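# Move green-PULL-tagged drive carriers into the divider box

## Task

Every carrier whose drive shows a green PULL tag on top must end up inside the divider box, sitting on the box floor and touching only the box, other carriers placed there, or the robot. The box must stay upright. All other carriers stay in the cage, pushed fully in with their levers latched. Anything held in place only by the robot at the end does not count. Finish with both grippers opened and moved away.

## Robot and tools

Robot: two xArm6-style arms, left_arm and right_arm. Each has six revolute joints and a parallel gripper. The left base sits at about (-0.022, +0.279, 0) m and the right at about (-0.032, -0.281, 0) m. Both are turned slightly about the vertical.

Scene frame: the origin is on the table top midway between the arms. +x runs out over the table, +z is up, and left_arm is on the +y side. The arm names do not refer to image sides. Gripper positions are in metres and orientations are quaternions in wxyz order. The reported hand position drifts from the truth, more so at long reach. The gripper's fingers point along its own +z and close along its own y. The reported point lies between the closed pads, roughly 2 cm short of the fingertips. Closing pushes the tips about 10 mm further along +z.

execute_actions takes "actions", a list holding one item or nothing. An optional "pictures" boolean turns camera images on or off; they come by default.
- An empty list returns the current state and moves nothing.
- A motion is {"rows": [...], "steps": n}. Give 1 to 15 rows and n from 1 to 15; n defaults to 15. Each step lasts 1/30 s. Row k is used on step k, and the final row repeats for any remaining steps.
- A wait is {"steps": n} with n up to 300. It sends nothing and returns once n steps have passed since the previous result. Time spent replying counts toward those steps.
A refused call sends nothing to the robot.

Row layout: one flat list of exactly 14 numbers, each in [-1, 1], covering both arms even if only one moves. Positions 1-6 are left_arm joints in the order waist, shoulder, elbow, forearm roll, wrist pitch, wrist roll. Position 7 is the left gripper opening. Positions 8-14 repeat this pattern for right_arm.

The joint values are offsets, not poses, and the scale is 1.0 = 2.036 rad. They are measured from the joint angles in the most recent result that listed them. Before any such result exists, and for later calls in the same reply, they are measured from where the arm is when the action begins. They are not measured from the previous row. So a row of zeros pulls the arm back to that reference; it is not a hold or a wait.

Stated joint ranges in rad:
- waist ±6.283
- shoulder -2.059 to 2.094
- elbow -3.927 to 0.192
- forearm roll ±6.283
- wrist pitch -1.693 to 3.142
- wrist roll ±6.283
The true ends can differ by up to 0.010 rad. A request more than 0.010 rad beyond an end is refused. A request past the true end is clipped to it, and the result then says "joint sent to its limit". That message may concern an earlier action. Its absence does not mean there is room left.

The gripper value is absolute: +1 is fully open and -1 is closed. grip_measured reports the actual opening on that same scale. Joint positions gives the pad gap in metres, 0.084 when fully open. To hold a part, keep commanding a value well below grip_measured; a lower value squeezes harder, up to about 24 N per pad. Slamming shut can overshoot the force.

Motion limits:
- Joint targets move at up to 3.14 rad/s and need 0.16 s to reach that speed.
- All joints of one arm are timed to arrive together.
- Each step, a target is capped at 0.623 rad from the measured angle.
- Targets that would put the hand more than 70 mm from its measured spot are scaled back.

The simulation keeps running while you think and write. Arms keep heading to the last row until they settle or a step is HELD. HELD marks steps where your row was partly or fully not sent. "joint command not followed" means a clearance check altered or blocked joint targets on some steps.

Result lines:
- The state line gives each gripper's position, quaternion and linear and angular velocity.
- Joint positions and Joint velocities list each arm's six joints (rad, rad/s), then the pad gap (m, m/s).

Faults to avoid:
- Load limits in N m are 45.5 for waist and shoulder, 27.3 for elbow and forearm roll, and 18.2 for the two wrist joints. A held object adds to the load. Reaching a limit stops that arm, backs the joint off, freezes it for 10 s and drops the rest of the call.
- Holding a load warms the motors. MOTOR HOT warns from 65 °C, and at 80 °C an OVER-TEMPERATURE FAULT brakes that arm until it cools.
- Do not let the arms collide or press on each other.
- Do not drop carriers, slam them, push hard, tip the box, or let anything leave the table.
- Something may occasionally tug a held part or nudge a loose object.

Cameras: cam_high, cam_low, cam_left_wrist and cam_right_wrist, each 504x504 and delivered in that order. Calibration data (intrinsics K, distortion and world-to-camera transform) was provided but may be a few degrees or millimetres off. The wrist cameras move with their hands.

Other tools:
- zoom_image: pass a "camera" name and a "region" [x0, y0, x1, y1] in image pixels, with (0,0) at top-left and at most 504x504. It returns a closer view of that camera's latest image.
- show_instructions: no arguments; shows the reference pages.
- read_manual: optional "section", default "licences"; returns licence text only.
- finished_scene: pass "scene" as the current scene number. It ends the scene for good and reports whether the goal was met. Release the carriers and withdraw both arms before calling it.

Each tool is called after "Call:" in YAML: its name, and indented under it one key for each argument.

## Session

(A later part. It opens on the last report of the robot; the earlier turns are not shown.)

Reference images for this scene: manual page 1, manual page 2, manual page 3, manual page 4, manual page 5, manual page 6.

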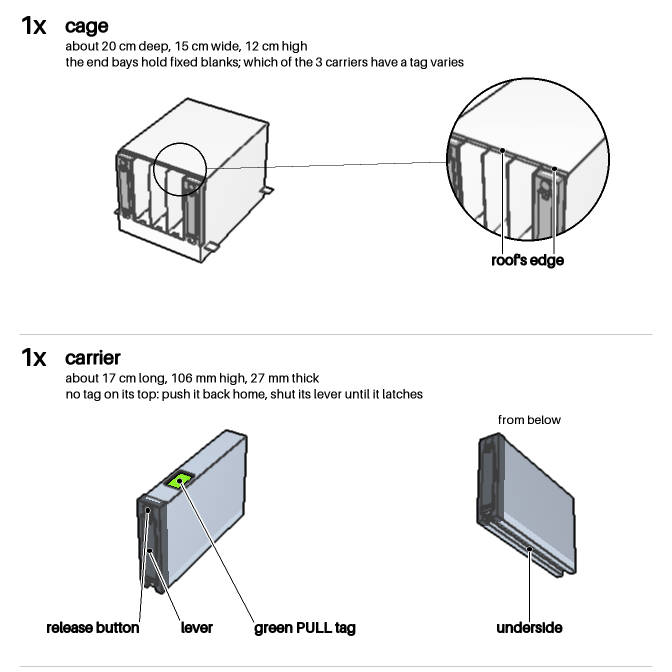

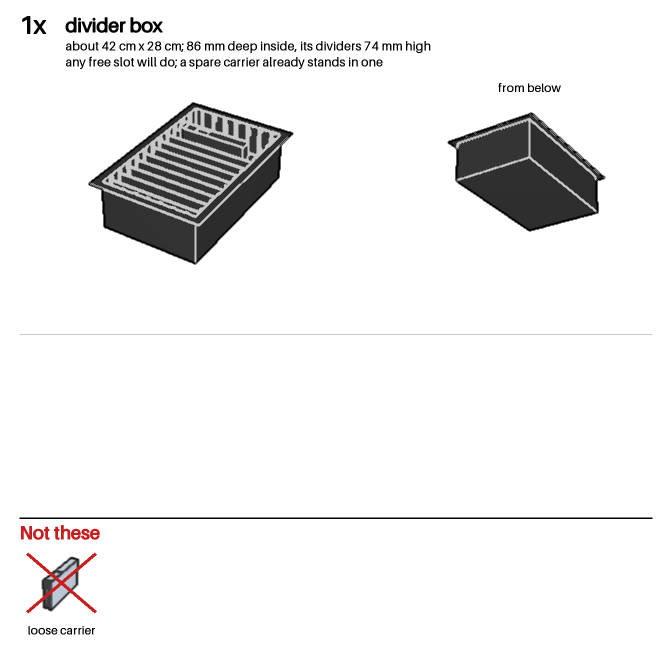

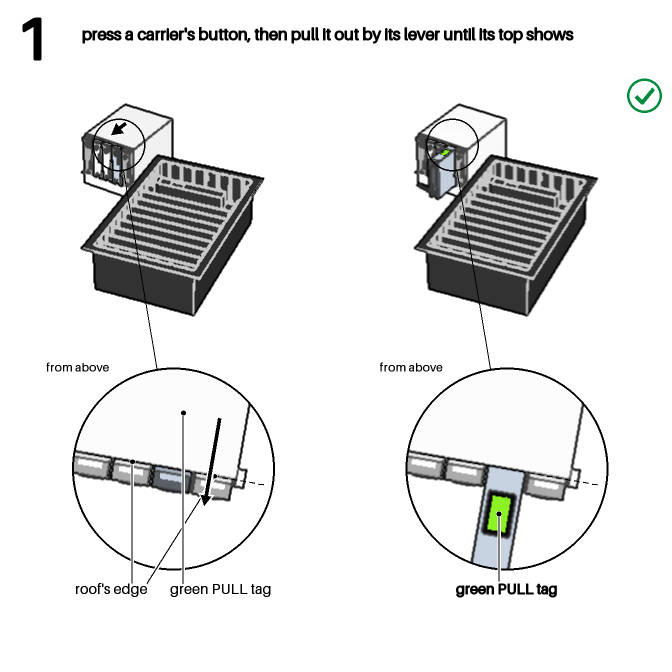

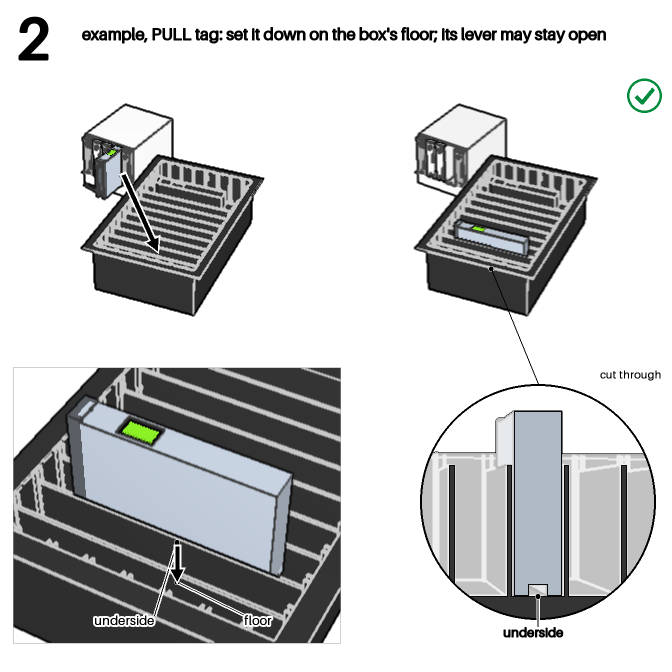

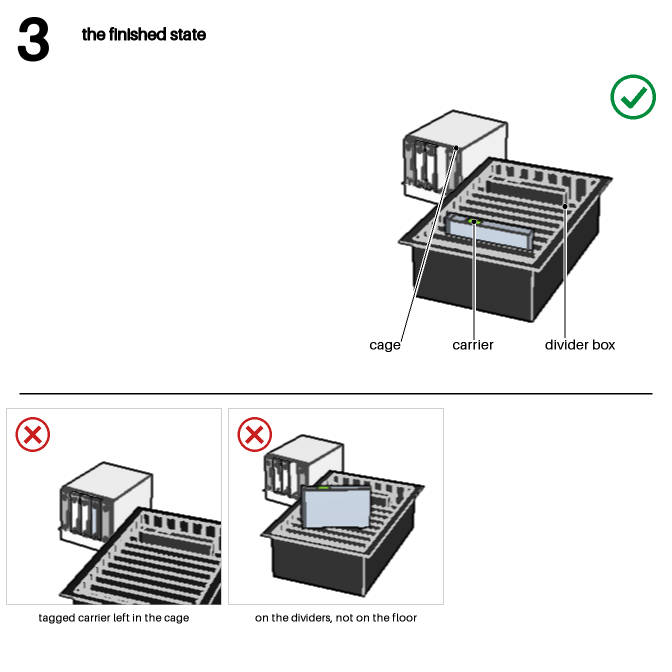

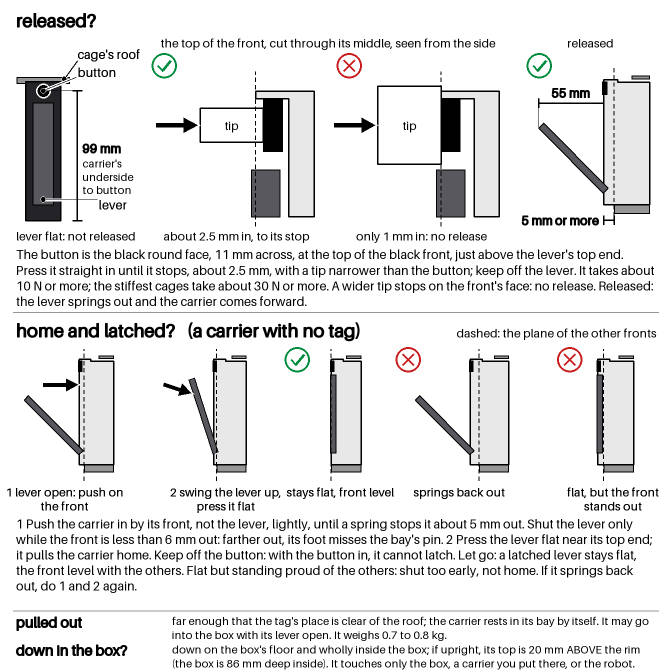

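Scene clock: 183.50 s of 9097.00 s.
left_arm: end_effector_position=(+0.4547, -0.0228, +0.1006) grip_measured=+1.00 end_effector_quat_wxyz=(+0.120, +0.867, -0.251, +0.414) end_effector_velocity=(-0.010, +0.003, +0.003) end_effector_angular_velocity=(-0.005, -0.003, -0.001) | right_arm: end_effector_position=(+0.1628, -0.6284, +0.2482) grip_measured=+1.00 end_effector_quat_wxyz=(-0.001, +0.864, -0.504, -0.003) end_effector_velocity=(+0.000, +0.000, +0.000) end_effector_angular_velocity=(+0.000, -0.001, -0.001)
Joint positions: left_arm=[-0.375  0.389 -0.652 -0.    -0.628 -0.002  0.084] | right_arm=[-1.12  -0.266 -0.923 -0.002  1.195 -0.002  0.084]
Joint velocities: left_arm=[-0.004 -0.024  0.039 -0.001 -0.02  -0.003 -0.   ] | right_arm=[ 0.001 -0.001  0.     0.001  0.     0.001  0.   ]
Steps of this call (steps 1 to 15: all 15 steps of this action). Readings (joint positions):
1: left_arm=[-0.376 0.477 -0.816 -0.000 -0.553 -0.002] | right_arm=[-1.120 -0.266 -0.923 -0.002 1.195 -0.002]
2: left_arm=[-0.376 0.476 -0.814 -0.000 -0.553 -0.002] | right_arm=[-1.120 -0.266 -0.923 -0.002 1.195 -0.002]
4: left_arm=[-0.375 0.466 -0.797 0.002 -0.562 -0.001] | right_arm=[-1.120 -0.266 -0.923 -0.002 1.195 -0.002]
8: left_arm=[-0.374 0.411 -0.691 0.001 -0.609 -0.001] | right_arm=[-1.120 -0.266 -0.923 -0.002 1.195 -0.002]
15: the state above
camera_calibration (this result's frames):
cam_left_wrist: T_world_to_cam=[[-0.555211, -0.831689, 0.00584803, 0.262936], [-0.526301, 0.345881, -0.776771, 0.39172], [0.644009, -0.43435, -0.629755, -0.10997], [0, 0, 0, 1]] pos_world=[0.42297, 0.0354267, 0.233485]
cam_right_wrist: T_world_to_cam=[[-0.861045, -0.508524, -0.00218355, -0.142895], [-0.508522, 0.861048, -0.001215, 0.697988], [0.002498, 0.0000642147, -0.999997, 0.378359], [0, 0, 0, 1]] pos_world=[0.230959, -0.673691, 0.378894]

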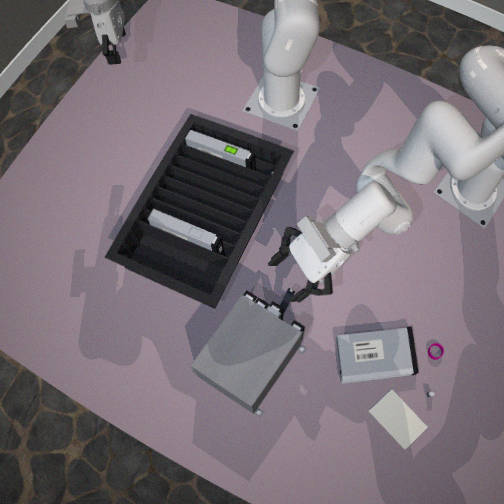

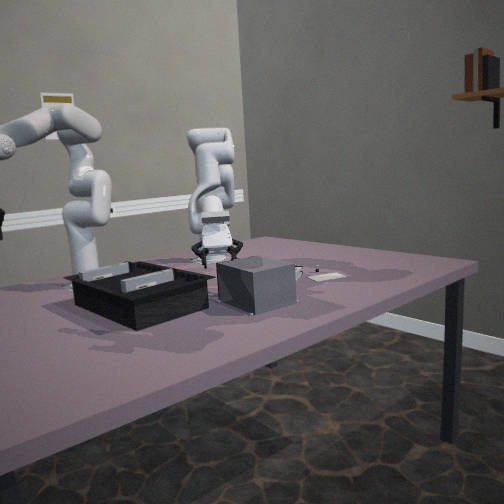

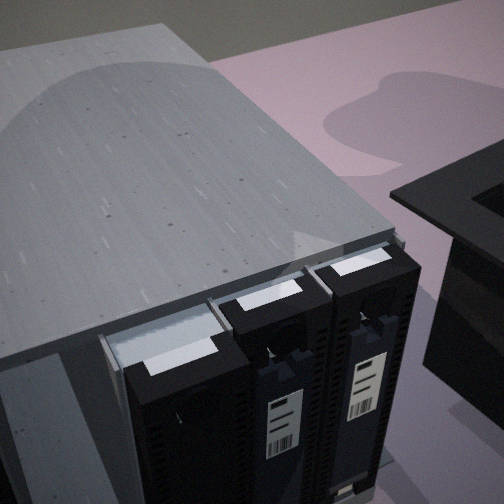

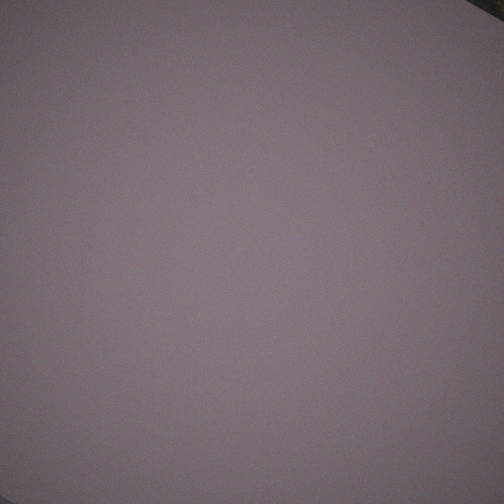

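Call:
execute_actions:
  actions:
    - {"rows":[[0,-0.3114,0.1852,0,0.1218,0,0,0,0,0,0,0,0,1]]}
  pictures: false

Call:
execute_actions:
  actions:
    - {"steps":20}
  pictures: false

Call:
execute_actions:
  actions:
    - {"rows":[[0.0228,0.0712,-0.405,0,0.678,-0.2022,0,0,0,0,0,0,0,1]]}
  pictures: false

Call:
execute_actions:
  actions:
    - {"steps":30}
  pictures: false

Call:
execute_actions:
  actions:
    - {"rows":[[0,0.2505,-0.1636,0,0.0113,0,0,0,0,0,0,0,0,1]]}
  pictures: false

Call:
execute_actions:
  actions:
    - {"steps":25}
  pictures: false

Call:
execute_actions:
  actions:
    - {"rows":[[0,0.0523,0.0305,0,-0.0828,0,0,0,0,0,0,0,0,1]]}
  pictures: false

Call:
execute_actions:
  actions:
    - {"steps":14}
  pictures: false

Call:
execute_actions:
  actions:
    - {"rows":[[0,0,0,0,0,0,-1,0,0,0,0,0,0,1]]}
  pictures: false

Call:
execute_actions:
  actions:
    - {"rows":[[-0.0028,-0.0111,0.0177,0,-0.0066,-0.0028,-1,0,0,0,0,0,0,1],[-0.0028,-0.0111,0.0177,0,-0.0066,-0.0028,-1,0,0,0,0,0,0,1],[-0.0057,-0.0221,0.0352,0,-0.0131,-0.0057,-1,0,0,0,0,0,0,1],[-0.0057,-0.0221,0.0352,0,-0.0131,-0.0057,-1,0,0,0,0,0,0,1],[-0.0087,-0.033,0.0524,0,-0.0194,-0.0087,-1,0,0,0,0,0,0,1],[-0.0087,-0.033,0.0524,0,-0.0194,-0.0087,-1,0,0,0,0,0,0,1],[-0.0118,-0.0439,0.0694,0,-0.0255,-0.0118,-1,0,0,0,0,0,0,1],[-0.0118,-0.0439,0.0694,0,-0.0255,-0.0118,-1,0,0,0,0,0,0,1],[-0.015,-0.0546,0.0859,0,-0.0313,-0.015,-1,0,0,0,0,0,0,1],[-0.015,-0.0546,0.0859,0,-0.0313,-0.015,-1,0,0,0,0,0,0,1],[-0.0182,-0.0652,0.1021,0,-0.0369,-0.0182,-1,0,0,0,0,0,0,1],[-0.0182,-0.0652,0.1021,0,-0.0369,-0.0182,-1,0,0,0,0,0,0,1],[-0.0216,-0.0756,0.118,0,-0.0424,-0.0216,-1,0,0,0,0,0,0,1],[-0.0216,-0.0756,0.118,0,-0.0424,-0.0216,-1,0,0,0,0,0,0,1],[-0.025,-0.086,0.1336,0,-0.0476,-0.025,-1,0,0,0,0,0,0,1]]}
  pictures: false

Call:
execute_actions:
  actions:
    - {"steps":18}

Scene clock: 209.20 s of 9097.00 s.
left_arm: end_effector_position=(+0.3805, +0.0242, +0.1954) grip_measured=-0.01 end_effector_quat_wxyz=(+0.122, +0.865, -0.250, +0.418) end_effector_velocity=(-0.125, +0.080, +0.081) end_effector_angular_velocity=(-0.005, -0.010, +0.001) | right_arm: end_effector_position=(+0.1628, -0.6284, +0.2482) grip_measured=+1.00 end_effector_quat_wxyz=(-0.001, +0.864, -0.504, -0.003) end_effector_velocity=(-0.000, -0.000, -0.001) end_effector_angular_velocity=(+0.001, +0.002, -0.001)
Joint positions: left_arm=[-0.375 -0.18  -0.314 -0.    -0.408 -0.002  0.044] | right_arm=[-1.12  -0.266 -0.923 -0.002  1.195 -0.002  0.084]
Joint velocities: left_arm=[ 0.002 -0.82   0.488  0.     0.32   0.001 -0.   ] | right_arm=[-0.001  0.002 -0.    -0.001 -0.     0.001  0.   ]
Steps of this call (steps 1 to 15: the robot went on to your last target; steps 16 to 90: nothing new was sent; then 22.20 s passed at rest; steps 91 to 105: all 15 steps of this action). Readings (joint positions):
91: left_arm=[-0.376 0.385 -0.647 -0.000 -0.630 -0.002] | right_arm=[-1.120 -0.266 -0.923 -0.002 1.195 -0.002]
92: left_arm=[-0.376 0.383 -0.645 -0.000 -0.628 -0.002] | right_arm=[-1.120 -0.266 -0.923 -0.002 1.195 -0.002]
94: left_arm=[-0.376 0.345 -0.620 -0.000 -0.611 -0.002] | right_arm=[-1.120 -0.266 -0.923 -0.002 1.195 -0.002]
98: left_arm=[-0.375 0.146 -0.507 -0.000 -0.535 -0.002] | right_arm=[-1.120 -0.266 -0.923 -0.002 1.195 -0.002]
105: the state above

Scene clock: 209.87 s of 9097.00 s.
left_arm: end_effector_position=(+0.3702, +0.0308, +0.2005) grip_measured=-0.01 end_effector_quat_wxyz=(+0.122, +0.865, -0.250, +0.418) end_effector_velocity=(+0.000, -0.000, +0.001) end_effector_angular_velocity=(+0.000, -0.001, -0.001) | right_arm: end_effector_position=(+0.1628, -0.6284, +0.2482) grip_measured=+1.00 end_effector_quat_wxyz=(-0.001, +0.864, -0.504, -0.003) end_effector_velocity=(-0.000, -0.000, -0.000) end_effector_angular_velocity=(+0.000, +0.002, +0.002)
Joint positions: left_arm=[-0.375 -0.245 -0.275 -0.    -0.38  -0.002  0.044] | right_arm=[-1.12  -0.266 -0.923 -0.002  1.195 -0.002  0.084]
Joint velocities: left_arm=[ 0.    -0.001 -0.    -0.     0.     0.001 -0.   ] | right_arm=[ 0.     0.001 -0.    -0.001  0.    -0.001  0.   ]
Steps of this call (steps 1 to 20: the robot went on to your last target). Readings (joint positions):
1: left_arm=[-0.375 -0.202 -0.301 -0.000 -0.399 -0.002] | right_arm=[-1.120 -0.266 -0.923 -0.002 1.195 -0.002]
2: left_arm=[-0.375 -0.216 -0.292 -0.000 -0.393 -0.002] | right_arm=[-1.120 -0.266 -0.923 -0.002 1.195 -0.002]
4: left_arm=[-0.375 -0.231 -0.283 -0.000 -0.386 -0.002] | right_arm=[-1.120 -0.266 -0.923 -0.002 1.195 -0.002]
8: left_arm=[-0.375 -0.241 -0.277 -0.000 -0.381 -0.002] | right_arm=[-1.120 -0.266 -0.923 -0.002 1.195 -0.002]
20: the state above

Scene clock: 210.37 s of 9097.00 s.
left_arm: end_effector_position=(+0.4609, -0.0062, +0.2864) grip_measured=-0.01 end_effector_quat_wxyz=(+0.145, +0.922, -0.119, +0.338) end_effector_velocity=(+0.131, -0.028, +0.204) end_effector_angular_velocity=(+0.069, +1.027, +0.570) | right_arm: end_effector_position=(+0.1628, -0.6284, +0.2482) grip_measured=+1.00 end_effector_quat_wxyz=(-0.001, +0.864, -0.504, -0.003) end_effector_velocity=(-0.001, -0.000, -0.000) end_effector_angular_velocity=(+0.001, +0.001, -0.001)
Joint positions: left_arm=[-0.344 -0.148 -0.795 -0.     0.189 -0.278  0.044] | right_arm=[-1.12  -0.266 -0.923 -0.002  1.195 -0.002  0.084]
Joint velocities: left_arm=[ 0.076  0.239 -1.528  0.     2.208 -0.677 -0.   ] | right_arm=[-0.001  0.001 -0.    -0.001  0.     0.     0.   ]
Steps of this call (steps 1 to 15: all 15 steps of this action). Readings (joint positions):
1: left_arm=[-0.375 -0.245 -0.275 -0.000 -0.380 -0.002] | right_arm=[-1.120 -0.266 -0.923 -0.002 1.195 -0.002]
2: left_arm=[-0.375 -0.244 -0.278 -0.000 -0.376 -0.004] | right_arm=[-1.120 -0.266 -0.923 -0.002 1.195 -0.002]
4: left_arm=[-0.372 -0.235 -0.313 0.000 -0.334 -0.031] | right_arm=[-1.120 -0.266 -0.923 -0.002 1.195 -0.002]
8: left_arm=[-0.359 -0.197 -0.493 -0.000 -0.163 -0.138] | right_arm=[-1.120 -0.266 -0.923 -0.002 1.195 -0.002]
15: the state above

Scene clock: 211.37 s of 9097.00 s.
left_arm: end_effector_position=(+0.4089, +0.0334, +0.2719) grip_measured=-0.01 end_effector_quat_wxyz=(+0.045, +0.994, -0.052, +0.089) end_effector_velocity=(-0.000, +0.000, +0.000) end_effector_angular_velocity=(+0.000, +0.000, -0.000) | right_arm: end_effector_position=(+0.1628, -0.6284, +0.2482) grip_measured=+1.00 end_effector_quat_wxyz=(-0.001, +0.864, -0.504, -0.003) end_effector_velocity=(-0.000, -0.000, +0.000) end_effector_angular_velocity=(-0.000, -0.000, -0.000)
Joint positions: left_arm=[-0.328 -0.1   -1.099 -0.     1.    -0.413  0.044] | right_arm=[-1.12  -0.266 -0.923 -0.002  1.195 -0.002  0.084]
Joint velocities: left_arm=[ 0.     0.    -0.     0.     0.001  0.     0.   ] | right_arm=[-0.  0. -0.  0.  0. -0. -0.]
Steps of this call (steps 1 to 30: the robot went on to your last target). Readings (joint positions):
1: left_arm=[-0.341 -0.140 -0.847 -0.000 0.267 -0.300] | right_arm=[-1.120 -0.266 -0.923 -0.002 1.195 -0.002]
2: left_arm=[-0.339 -0.132 -0.898 -0.000 0.351 -0.322] | right_arm=[-1.120 -0.266 -0.923 -0.002 1.195 -0.002]
4: left_arm=[-0.334 -0.120 -0.985 -0.000 0.526 -0.360] | right_arm=[-1.120 -0.266 -0.923 -0.002 1.195 -0.002]
8: left_arm=[-0.330 -0.105 -1.072 -0.000 0.839 -0.400] | right_arm=[-1.120 -0.266 -0.923 -0.002 1.195 -0.002]
30: the state above

Scene clock: 211.87 s of 9097.00 s.
left_arm: end_effector_position=(+0.4679, -0.0003, +0.1566) grip_measured=-0.01 end_effector_quat_wxyz=(+0.004, +0.999, -0.053, +0.007) end_effector_velocity=(+0.041, -0.024, -0.229) end_effector_angular_velocity=(+0.169, +0.296, -0.001) | right_arm: end_effector_position=(+0.1628, -0.6284, +0.2482) grip_measured=+1.00 end_effector_quat_wxyz=(-0.001, +0.864, -0.504, -0.003) end_effector_velocity=(-0.000, -0.000, +0.001) end_effector_angular_velocity=(-0.002, -0.000, +0.001)
Joint positions: left_arm=[-0.329  0.359 -1.396 -0.     1.021 -0.413  0.044] | right_arm=[-1.12  -0.266 -0.923 -0.002  1.195 -0.002  0.084]
Joint velocities: left_arm=[-0.001  0.668 -0.363  0.     0.036  0.    -0.   ] | right_arm=[-0.    -0.002 -0.001 -0.001 -0.    -0.001 -0.   ]
Steps of this call (steps 1 to 15: all 15 steps of this action). Readings (joint positions):
1: left_arm=[-0.328 -0.100 -1.099 -0.000 1.000 -0.413] | right_arm=[-1.120 -0.266 -0.923 -0.002 1.195 -0.002]
2: left_arm=[-0.328 -0.097 -1.102 -0.000 1.001 -0.413] | right_arm=[-1.120 -0.266 -0.923 -0.002 1.195 -0.002]
4: left_arm=[-0.328 -0.061 -1.130 -0.000 1.002 -0.413] | right_arm=[-1.120 -0.266 -0.923 -0.002 1.195 -0.002]
8: left_arm=[-0.329 0.111 -1.237 -0.000 1.010 -0.413] | right_arm=[-1.120 -0.266 -0.923 -0.002 1.195 -0.002]
15: the state above

Scene clock: 212.70 s of 9097.00 s.
left_arm: end_effector_position=(+0.4737, -0.0036, +0.1428) grip_measured=-0.01 end_effector_quat_wxyz=(-0.000, +0.999, -0.053, -0.000) end_effector_velocity=(-0.000, -0.000, -0.001) end_effector_angular_velocity=(+0.001, +0.001, -0.002) | right_arm: end_effector_position=(+0.1628, -0.6284, +0.2482) grip_measured=+1.00 end_effector_quat_wxyz=(-0.001, +0.864, -0.504, -0.003) end_effector_velocity=(-0.001, -0.000, +0.000) end_effector_angular_velocity=(-0.001, +0.001, -0.000)
Joint positions: left_arm=[-0.328  0.41  -1.432 -0.     1.023 -0.413  0.044] | right_arm=[-1.12  -0.266 -0.923 -0.002  1.195 -0.002  0.084]
Joint velocities: left_arm=[-0.     0.002  0.     0.     0.     0.001  0.   ] | right_arm=[-0.001 -0.    -0.    -0.001 -0.    -0.001 -0.   ]
Steps of this call (steps 1 to 25: the robot went on to your last target). Readings (joint positions):
1: left_arm=[-0.329 0.378 -1.406 -0.000 1.022 -0.413] | right_arm=[-1.120 -0.266 -0.923 -0.002 1.195 -0.002]
2: left_arm=[-0.329 0.389 -1.413 -0.000 1.023 -0.413] | right_arm=[-1.120 -0.266 -0.923 -0.002 1.195 -0.002]
4: left_arm=[-0.329 0.400 -1.423 -0.000 1.023 -0.413] | right_arm=[-1.120 -0.266 -0.923 -0.002 1.195 -0.002]
8: left_arm=[-0.328 0.405 -1.432 -0.000 1.023 -0.413] | right_arm=[-1.120 -0.266 -0.923 -0.002 1.195 -0.002]
25: the state above

Scene clock: 213.20 s of 9097.00 s.
left_arm: end_effector_position=(+0.4759, -0.0048, +0.0727) grip_measured=-0.01 end_effector_quat_wxyz=(+0.001, +0.999, -0.052, +0.002) end_effector_velocity=(-0.001, +0.001, -0.009) end_effector_angular_velocity=(+0.000, +0.001, +0.000) | right_arm: end_effector_position=(+0.1628, -0.6284, +0.2482) grip_measured=+1.00 end_effector_quat_wxyz=(-0.001, +0.864, -0.504, -0.003) end_effector_velocity=(+0.001, +0.000, +0.001) end_effector_angular_velocity=(-0.001, -0.002, +0.000)
Joint positions: left_arm=[-0.328  0.513 -1.374 -0.     0.856 -0.413  0.044] | right_arm=[-1.12  -0.266 -0.923 -0.002  1.195 -0.002  0.084]
Joint velocities: left_arm=[ 0.     0.01   0.012 -0.    -0.022  0.    -0.   ] | right_arm=[ 0.001 -0.001 -0.001  0.002 -0.    -0.     0.   ]
Steps of this call (steps 1 to 15: all 15 steps of this action). Readings (joint positions):
1: left_arm=[-0.328 0.410 -1.432 -0.000 1.023 -0.413] | right_arm=[-1.120 -0.266 -0.923 -0.002 1.195 -0.002]
2: left_arm=[-0.328 0.411 -1.432 -0.000 1.019 -0.413] | right_arm=[-1.120 -0.266 -0.923 -0.002 1.195 -0.002]
4: left_arm=[-0.328 0.431 -1.424 -0.000 0.979 -0.413] | right_arm=[-1.120 -0.266 -0.923 -0.002 1.195 -0.002]
8: left_arm=[-0.329 0.503 -1.374 -0.000 0.887 -0.413] | right_arm=[-1.120 -0.266 -0.923 -0.002 1.195 -0.002]
15: the state above

Scene clock: 213.67 s of 9097.00 s.
left_arm: end_effector_position=(+0.4746, -0.0041, +0.0701) grip_measured=-0.01 end_effector_quat_wxyz=(-0.000, +0.999, -0.052, -0.000) end_effector_velocity=(-0.000, +0.000, +0.000) end_effector_angular_velocity=(-0.000, -0.000, -0.001) | right_arm: end_effector_position=(+0.1628, -0.6284, +0.2482) grip_measured=+1.00 end_effector_quat_wxyz=(-0.001, +0.864, -0.504, -0.003) end_effector_velocity=(+0.000, +0.000, +0.000) end_effector_angular_velocity=(-0.001, +0.000, +0.001)
Joint positions: left_arm=[-0.328  0.516 -1.37  -0.     0.855 -0.413  0.044] | right_arm=[-1.12  -0.266 -0.923 -0.002  1.195 -0.002  0.084]
Joint velocities: left_arm=[-0.    -0.001  0.001  0.    -0.     0.001 -0.   ] | right_arm=[ 0.001 -0.    -0.    -0.001 -0.    -0.    -0.   ]
Steps of this call (steps 1 to 14: the robot went on to your last target). Readings (joint positions):
1: left_arm=[-0.328 0.514 -1.373 -0.000 0.856 -0.413] | right_arm=[-1.120 -0.266 -0.923 -0.002 1.195 -0.002]
2: left_arm=[-0.328 0.514 -1.372 -0.000 0.855 -0.413] | right_arm=[-1.120 -0.266 -0.923 -0.002 1.195 -0.002]
4: left_arm=[-0.328 0.515 -1.371 -0.000 0.855 -0.413] | right_arm=[-1.120 -0.266 -0.923 -0.002 1.195 -0.002]
8: left_arm=[-0.328 0.516 -1.371 -0.000 0.855 -0.413] | right_arm=[-1.120 -0.266 -0.923 -0.002 1.195 -0.002]
14: the state above

Scene clock: 214.17 s of 9097.00 s.
left_arm: end_effector_position=(+0.4746, -0.0040, +0.0701) grip_measured=-0.64 end_effector_quat_wxyz=(-0.000, +0.999, -0.052, -0.000) end_effector_velocity=(+0.000, -0.000, +0.001) end_effector_angular_velocity=(-0.001, -0.001, -0.000) | right_arm: end_effector_position=(+0.1628, -0.6284, +0.2482) grip_measured=+1.00 end_effector_quat_wxyz=(-0.001, +0.864, -0.504, -0.003) end_effector_velocity=(+0.000, +0.000, -0.000) end_effector_angular_velocity=(+0.001, +0.000, +0.000)
Joint positions: left_arm=[-0.328  0.516 -1.37  -0.     0.855 -0.413  0.016] | right_arm=[-1.12  -0.266 -0.923 -0.002  1.195 -0.002  0.084]
Joint velocities: left_arm=[-0.    -0.001 -0.     0.     0.     0.    -0.   ] | right_arm=[ 0.  0.  0.  0. -0. -0. -0.]
Steps of this call (steps 1 to 15: all 15 steps of this action). Readings (joint positions):
1: left_arm=[-0.328 0.516 -1.370 -0.000 0.855 -0.413] | right_arm=[-1.120 -0.266 -0.923 -0.002 1.195 -0.002]
2: left_arm=[-0.328 0.516 -1.370 -0.000 0.855 -0.413] | right_arm=[-1.120 -0.266 -0.923 -0.002 1.195 -0.002]
4: left_arm=[-0.328 0.516 -1.370 -0.000 0.855 -0.413] | right_arm=[-1.120 -0.266 -0.923 -0.002 1.195 -0.002]
8: left_arm=[-0.328 0.516 -1.370 -0.000 0.855 -0.413] | right_arm=[-1.120 -0.266 -0.923 -0.002 1.195 -0.002]
15: the state above

Scene clock: 214.67 s of 9097.00 s.
left_arm: end_effector_position=(+0.4298, +0.0006, +0.0700) grip_measured=-0.64 end_effector_quat_wxyz=(-0.000, +0.999, -0.053, -0.000) end_effector_velocity=(-0.121, +0.012, +0.000) end_effector_angular_velocity=(+0.001, +0.003, -0.003) | right_arm: end_effector_position=(+0.1628, -0.6284, +0.2482) grip_measured=+1.00 end_effector_quat_wxyz=(-0.001, +0.864, -0.504, -0.003) end_effector_velocity=(+0.000, -0.000, +0.001) end_effector_angular_velocity=(-0.002, +0.000, +0.002)
Joint positions: left_arm=[-0.363  0.394 -1.178 -0.     0.785 -0.448  0.016] | right_arm=[-1.12  -0.266 -0.923 -0.002  1.195 -0.002  0.084]
Joint velocities: left_arm=[-0.099 -0.318  0.485 -0.001 -0.165 -0.096  0.   ] | right_arm=[ 0.001 -0.    -0.001 -0.001 -0.    -0.    -0.   ]
Steps of this call (steps 1 to 15: all 15 steps of this action). Readings (joint positions):
1: left_arm=[-0.328 0.516 -1.370 -0.000 0.855 -0.413] | right_arm=[-1.120 -0.266 -0.923 -0.002 1.195 -0.002]
2: left_arm=[-0.329 0.515 -1.368 -0.000 0.853 -0.414] | right_arm=[-1.120 -0.266 -0.923 -0.002 1.195 -0.002]
4: left_arm=[-0.331 0.505 -1.352 0.000 0.847 -0.416] | right_arm=[-1.120 -0.266 -0.923 -0.002 1.195 -0.002]
8: left_arm=[-0.341 0.469 -1.295 -0.000 0.826 -0.426] | right_arm=[-1.120 -0.266 -0.923 -0.002 1.195 -0.002]
15: the state above

Scene clock: 215.27 s of 9097.00 s.
left_arm: end_effector_position=(+0.4100, +0.0028, +0.0700) grip_measured=-0.64 end_effector_quat_wxyz=(-0.000, +0.999, -0.052, -0.000) end_effector_velocity=(-0.001, -0.000, +0.000) end_effector_angular_velocity=(+0.000, +0.000, -0.001) | right_arm: end_effector_position=(+0.1628, -0.6284, +0.2482) grip_measured=+1.00 end_effector_quat_wxyz=(-0.001, +0.864, -0.504, -0.003) end_effector_velocity=(+0.000, -0.000, +0.000) end_effector_angular_velocity=(-0.001, -0.000, -0.001)
Joint positions: left_arm=[-0.379  0.341 -1.099 -0.     0.758 -0.464  0.016] | right_arm=[-1.12  -0.266 -0.923 -0.002  1.195 -0.002  0.084]
Joint velocities: left_arm=[-0.001 -0.002  0.002  0.    -0.    -0.     0.   ] | right_arm=[ 0.    -0.001 -0.     0.    -0.     0.002  0.   ]
Steps of this call (steps 1 to 18: the robot went on to your last target). Readings (joint positions):
1: left_arm=[-0.366 0.383 -1.162 -0.000 0.780 -0.451] | right_arm=[-1.120 -0.266 -0.923 -0.002 1.195 -0.002]
2: left_arm=[-0.369 0.372 -1.146 -0.000 0.774 -0.454] | right_arm=[-1.120 -0.266 -0.923 -0.002 1.195 -0.002]
4: left_arm=[-0.375 0.356 -1.121 -0.000 0.766 -0.459] | right_arm=[-1.120 -0.266 -0.923 -0.002 1.195 -0.002]
8: left_arm=[-0.378 0.344 -1.103 -0.000 0.760 -0.463] | right_arm=[-1.120 -0.266 -0.923 -0.002 1.195 -0.002]
18: the state above
camera_calibration (this result's frames):
cam_left_wrist: T_world_to_cam=[[-0.116815, -0.992908, 0.0220822, 0.0792097], [-0.993143, 0.116889, 0.00208072, 0.473078], [-0.00464713, -0.0216878, -0.999754, 0.201436], [0, 0, 0, 1]] pos_world=[0.480023, 0.0277192, 0.198653]
cam_right_wrist: T_world_to_cam=[[-0.861045, -0.508524, -0.00218382, -0.142895], [-0.508522, 0.861048, -0.00121492, 0.697988], [0.00249819, 0.0000644233, -0.999997, 0.378359], [0, 0, 0, 1]] pos_world=[0.230959, -0.673691, 0.378894]

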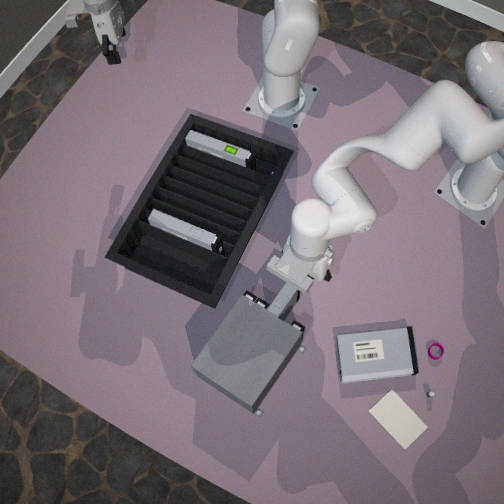

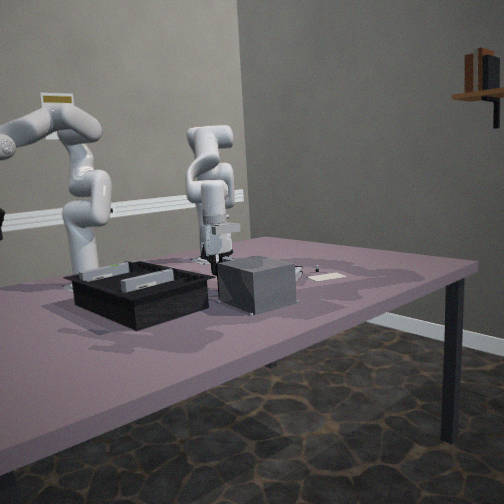

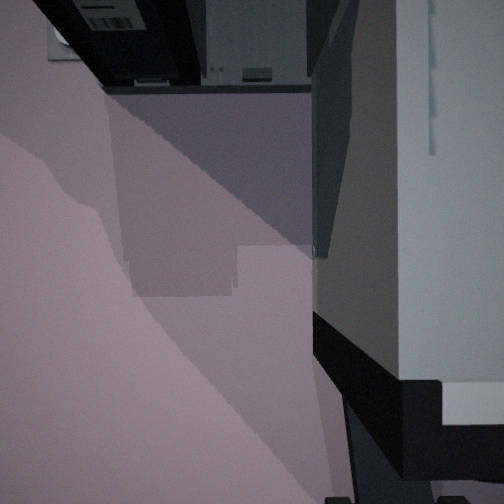

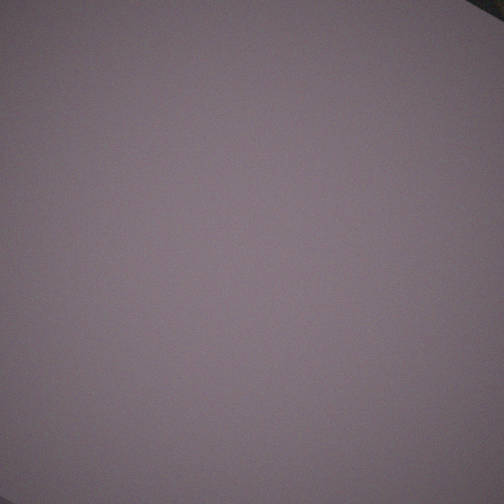

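Call:
execute_actions:
  actions:
    - {"rows":[[0.0034,0.0104,-0.0156,0,0.0052,0.0034,-1,0,0,0,0,0,0,1],[0.0068,0.0208,-0.0315,0,0.0107,0.0068,-1,0,0,0,0,0,0,1],[0.0068,0.0208,-0.0315,0,0.0107,0.0068,-1,0,0,0,0,0,0,1],[0.01,0.0314,-0.0477,0,0.0163,0.01,-1,0,0,0,0,0,0,1],[0.01,0.0314,-0.0477,0,0.0163,0.01,-1,0,0,0,0,0,0,1],[0.0132,0.0421,-0.0642,0,0.0221,0.0132,-1,0,0,0,0,0,0,1],[0.0132,0.0421,-0.0642,0,0.0221,0.0132,-1,0,0,0,0,0,0,1],[0.0163,0.053,-0.0812,0,0.0282,0.0163,-1,0,0,0,0,0,0,1],[0.0163,0.053,-0.0812,0,0.0282,0.0163,-1,0,0,0,0,0,0,1],[0.0193,0.0639,-0.0984,0,0.0345,0.0193,-1,0,0,0,0,0,0,1],[0.0193,0.0639,-0.0984,0,0.0345,0.0193,-1,0,0,0,0,0,0,1],[0.0222,0.0749,-0.1159,0,0.041,0.0222,-1,0,0,0,0,0,0,1],[0.0222,0.0749,-0.1159,0,0.041,0.0222,-1,0,0,0,0,0,0,1],[0.025,0.086,-0.1336,0,0.0476,0.025,-1,0,0,0,0,0,0,1],[0.0267,0.0929,-0.1446,0,0.0517,0.0267,-1,0,0,0,0,0,0,1]]}
  pictures: false

Call:
execute_actions:
  actions:
    - {"steps":20}
  pictures: false

Call:
execute_actions:
  actions:
    - {"rows":[[0,0,0,0,0,0,0,0,0,0,0,0,0,1]],"steps":10}
  pictures: false

Call:
execute_actions:
  actions:
    - {"rows":[[0,-0.0523,-0.0305,0,0.0828,0,0,0,0,0,0,0,0,1]]}
  pictures: false

Call:
execute_actions:
  actions:
    - {"steps":12}

Scene clock: 226.87 s of 9097.00 s.
left_arm: end_effector_position=(+0.4589, -0.0025, +0.0702) grip_measured=-0.64 end_effector_quat_wxyz=(-0.000, +0.999, -0.052, -0.000) end_effector_velocity=(+0.121, -0.013, +0.001) end_effector_angular_velocity=(+0.001, +0.002, -0.003) | right_arm: end_effector_position=(+0.1628, -0.6284, +0.2482) grip_measured=+1.00 end_effector_quat_wxyz=(-0.001, +0.864, -0.504, -0.003) end_effector_velocity=(-0.000, -0.000, +0.001) end_effector_angular_velocity=(-0.001, -0.000, -0.000)
Joint positions: left_arm=[-0.34   0.472 -1.3   -0.     0.829 -0.425  0.016] | right_arm=[-1.12  -0.266 -0.923 -0.002  1.195 -0.002  0.084]
Joint velocities: left_arm=[ 0.089  0.335 -0.534 -0.     0.202  0.093 -0.   ] | right_arm=[-0.    -0.001 -0.    -0.    -0.     0.    -0.   ]
Steps of this call (steps 1 to 15: the robot went on to your last target; steps 16 to 90: nothing new was sent; then 8.10 s passed at rest; steps 91 to 105: all 15 steps of this action). Readings (joint positions):
91: left_arm=[-0.379 0.341 -1.099 -0.000 0.758 -0.464] | right_arm=[-1.120 -0.266 -0.923 -0.002 1.195 -0.002]
92: left_arm=[-0.379 0.342 -1.101 -0.000 0.759 -0.464] | right_arm=[-1.120 -0.266 -0.923 -0.002 1.195 -0.002]
94: left_arm=[-0.376 0.355 -1.120 -0.000 0.767 -0.459] | right_arm=[-1.120 -0.266 -0.923 -0.002 1.195 -0.002]
98: left_arm=[-0.362 0.396 -1.181 -0.000 0.786 -0.447] | right_arm=[-1.120 -0.266 -0.923 -0.002 1.195 -0.002]
105: the state above

Scene clock: 227.53 s of 9097.00 s.
left_arm: end_effector_position=(+0.4794, -0.0046, +0.0701) grip_measured=-0.64 end_effector_quat_wxyz=(-0.000, +0.999, -0.052, -0.000) end_effector_velocity=(+0.000, -0.000, +0.001) end_effector_angular_velocity=(-0.000, -0.001, +0.000) | right_arm: end_effector_position=(+0.1628, -0.6284, +0.2482) grip_measured=+1.00 end_effector_quat_wxyz=(-0.001, +0.864, -0.504, -0.003) end_effector_velocity=(-0.000, +0.000, -0.000) end_effector_angular_velocity=(+0.001, +0.000, -0.001)
Joint positions: left_arm=[-0.325  0.53  -1.393 -0.     0.863 -0.41   0.016] | right_arm=[-1.12  -0.266 -0.923 -0.002  1.195 -0.002  0.084]
Joint velocities: left_arm=[ 0.    -0.    -0.001  0.     0.001 -0.     0.   ] | right_arm=[ 0.    -0.     0.     0.     0.     0.001  0.   ]
Steps of this call (steps 1 to 20: the robot went on to your last target). Readings (joint positions):
1: left_arm=[-0.337 0.483 -1.319 -0.000 0.836 -0.422] | right_arm=[-1.120 -0.266 -0.923 -0.002 1.195 -0.002]
2: left_arm=[-0.334 0.495 -1.338 -0.000 0.843 -0.419] | right_arm=[-1.120 -0.266 -0.923 -0.002 1.195 -0.002]
4: left_arm=[-0.329 0.514 -1.367 -0.000 0.853 -0.414] | right_arm=[-1.120 -0.266 -0.923 -0.002 1.195 -0.002]
8: left_arm=[-0.326 0.527 -1.388 -0.000 0.861 -0.411] | right_arm=[-1.120 -0.266 -0.923 -0.002 1.195 -0.002]
20: the state above

Scene clock: 227.87 s of 9097.00 s.
left_arm: end_effector_position=(+0.4796, -0.0046, +0.0701) grip_measured=-0.01 end_effector_quat_wxyz=(+0.000, +0.999, -0.052, +0.000) end_effector_velocity=(-0.001, -0.001, +0.001) end_effector_angular_velocity=(+0.000, +0.001, -0.002) | right_arm: end_effector_position=(+0.1628, -0.6284, +0.2482) grip_measured=+1.00 end_effector_quat_wxyz=(-0.001, +0.864, -0.504, -0.003) end_effector_velocity=(-0.001, -0.000, +0.001) end_effector_angular_velocity=(-0.001, -0.002, -0.002)
Joint positions: left_arm=[-0.325  0.53  -1.393 -0.     0.863 -0.41   0.043] | right_arm=[-1.12  -0.266 -0.923 -0.002  1.195 -0.002  0.084]
Joint velocities: left_arm=[-0.001 -0.003  0.001 -0.001  0.004  0.001  0.001] | right_arm=[-0.002 -0.002  0.     0.001 -0.    -0.001  0.   ]
Steps of this call (steps 1 to 10: all 10 steps of this action). Readings (joint positions):
1: left_arm=[-0.325 0.530 -1.393 -0.000 0.863 -0.410] | right_arm=[-1.120 -0.266 -0.923 -0.002 1.195 -0.002]
2: left_arm=[-0.325 0.530 -1.393 -0.000 0.863 -0.410] | right_arm=[-1.120 -0.266 -0.923 -0.002 1.195 -0.002]
4: left_arm=[-0.325 0.530 -1.394 0.000 0.862 -0.410] | right_arm=[-1.120 -0.266 -0.923 -0.002 1.195 -0.002]
8: left_arm=[-0.325 0.530 -1.393 -0.000 0.863 -0.410] | right_arm=[-1.120 -0.266 -0.923 -0.002 1.195 -0.002]
10: the state above

Scene clock: 228.37 s of 9097.00 s.
left_arm: end_effector_position=(+0.4775, -0.0034, +0.1406) grip_measured=-0.01 end_effector_quat_wxyz=(-0.001, +0.999, -0.052, -0.002) end_effector_velocity=(+0.000, -0.000, +0.008) end_effector_angular_velocity=(+0.000, +0.001, +0.000) | right_arm: end_effector_position=(+0.1628, -0.6284, +0.2482) grip_measured=+1.00 end_effector_quat_wxyz=(-0.001, +0.864, -0.504, -0.003) end_effector_velocity=(-0.000, -0.000, +0.000) end_effector_angular_velocity=(-0.001, -0.000, +0.000)
Joint positions: left_arm=[-0.325  0.427 -1.452 -0.     1.03  -0.41   0.044] | right_arm=[-1.12  -0.266 -0.923 -0.002  1.195 -0.002  0.084]
Joint velocities: left_arm=[-0.    -0.008 -0.013 -0.     0.022 -0.     0.   ] | right_arm=[-0.    -0.001 -0.    -0.     0.    -0.     0.   ]
Steps of this call (steps 1 to 15: all 15 steps of this action). Readings (joint positions):
1: left_arm=[-0.325 0.530 -1.393 -0.000 0.863 -0.410] | right_arm=[-1.120 -0.266 -0.923 -0.002 1.195 -0.002]
2: left_arm=[-0.325 0.529 -1.394 -0.000 0.867 -0.410] | right_arm=[-1.120 -0.266 -0.923 -0.002 1.195 -0.002]
4: left_arm=[-0.325 0.509 -1.403 -0.000 0.907 -0.410] | right_arm=[-1.120 -0.266 -0.923 -0.002 1.195 -0.002]
8: left_arm=[-0.325 0.437 -1.452 -0.000 0.999 -0.410] | right_arm=[-1.120 -0.266 -0.923 -0.002 1.195 -0.002]
15: the state above

Scene clock: 228.77 s of 9097.00 s.
left_arm: end_effector_position=(+0.4785, -0.0039, +0.1433) grip_measured=-0.01 end_effector_quat_wxyz=(-0.000, +0.999, -0.052, -0.000) end_effector_velocity=(+0.001, -0.001, +0.003) end_effector_angular_velocity=(-0.003, -0.005, -0.001) | right_arm: end_effector_position=(+0.1628, -0.6284, +0.2482) grip_measured=+1.00 end_effector_quat_wxyz=(-0.001, +0.864, -0.504, -0.003) end_effector_velocity=(-0.001, -0.000, -0.000) end_effector_angular_velocity=(+0.000, +0.002, -0.000)
Joint positions: left_arm=[-0.325  0.424 -1.455 -0.     1.031 -0.41   0.044] | right_arm=[-1.12  -0.266 -0.923 -0.002  1.195 -0.002  0.084]
Joint velocities: left_arm=[-0.    -0.004 -0.002  0.     0.     0.001 -0.   ] | right_arm=[-0.001  0.001 -0.    -0.001 -0.    -0.    -0.   ]
Steps of this call (steps 1 to 12: the robot went on to your last target). Readings (joint positions):
1: left_arm=[-0.325 0.426 -1.452 -0.000 1.030 -0.410] | right_arm=[-1.120 -0.266 -0.923 -0.002 1.195 -0.002]
2: left_arm=[-0.325 0.426 -1.453 -0.000 1.031 -0.410] | right_arm=[-1.120 -0.266 -0.923 -0.002 1.195 -0.002]
4: left_arm=[-0.325 0.425 -1.454 -0.000 1.031 -0.410] | right_arm=[-1.120 -0.266 -0.923 -0.002 1.195 -0.002]
8: left_arm=[-0.325 0.424 -1.455 -0.000 1.031 -0.410] | right_arm=[-1.120 -0.266 -0.923 -0.002 1.195 -0.002]
12: the state above
camera_calibration (this result's frames):
cam_left_wrist: T_world_to_cam=[[-0.116945, -0.992891, 0.0221815, 0.0789012], [-0.993128, 0.117016, 0.0019537, 0.541764], [-0.00453541, -0.0218006, -0.999752, 0.274816], [0, 0, 0, 1]] pos_world=[0.548514, 0.0209361, 0.271939]
cam_right_wrist: T_world_to_cam=[[-0.861045, -0.508523, -0.00218388, -0.142894], [-0.508522, 0.861048, -0.00121492, 0.697988], [0.00249824, 0.0000644503, -0.999997, 0.378359], [0, 0, 0, 1]] pos_world=[0.230959, -0.673691, 0.378894]

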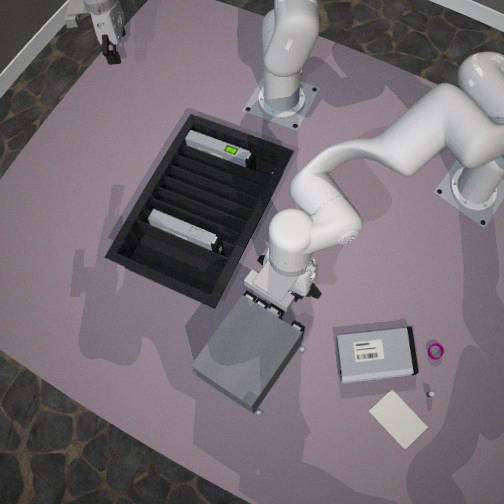

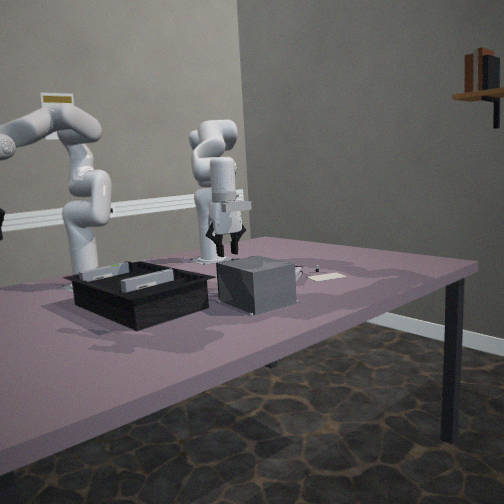

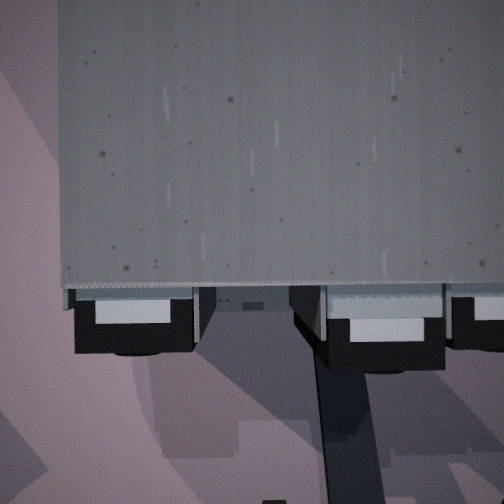

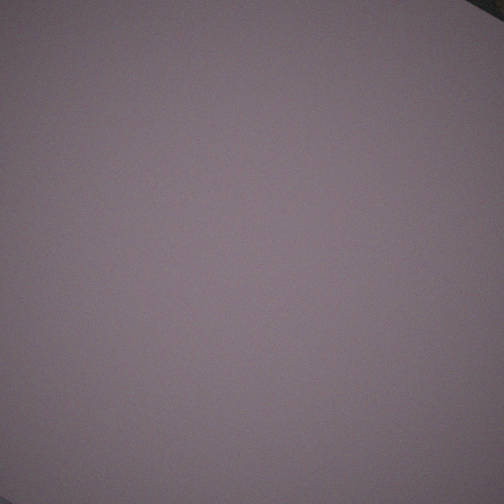

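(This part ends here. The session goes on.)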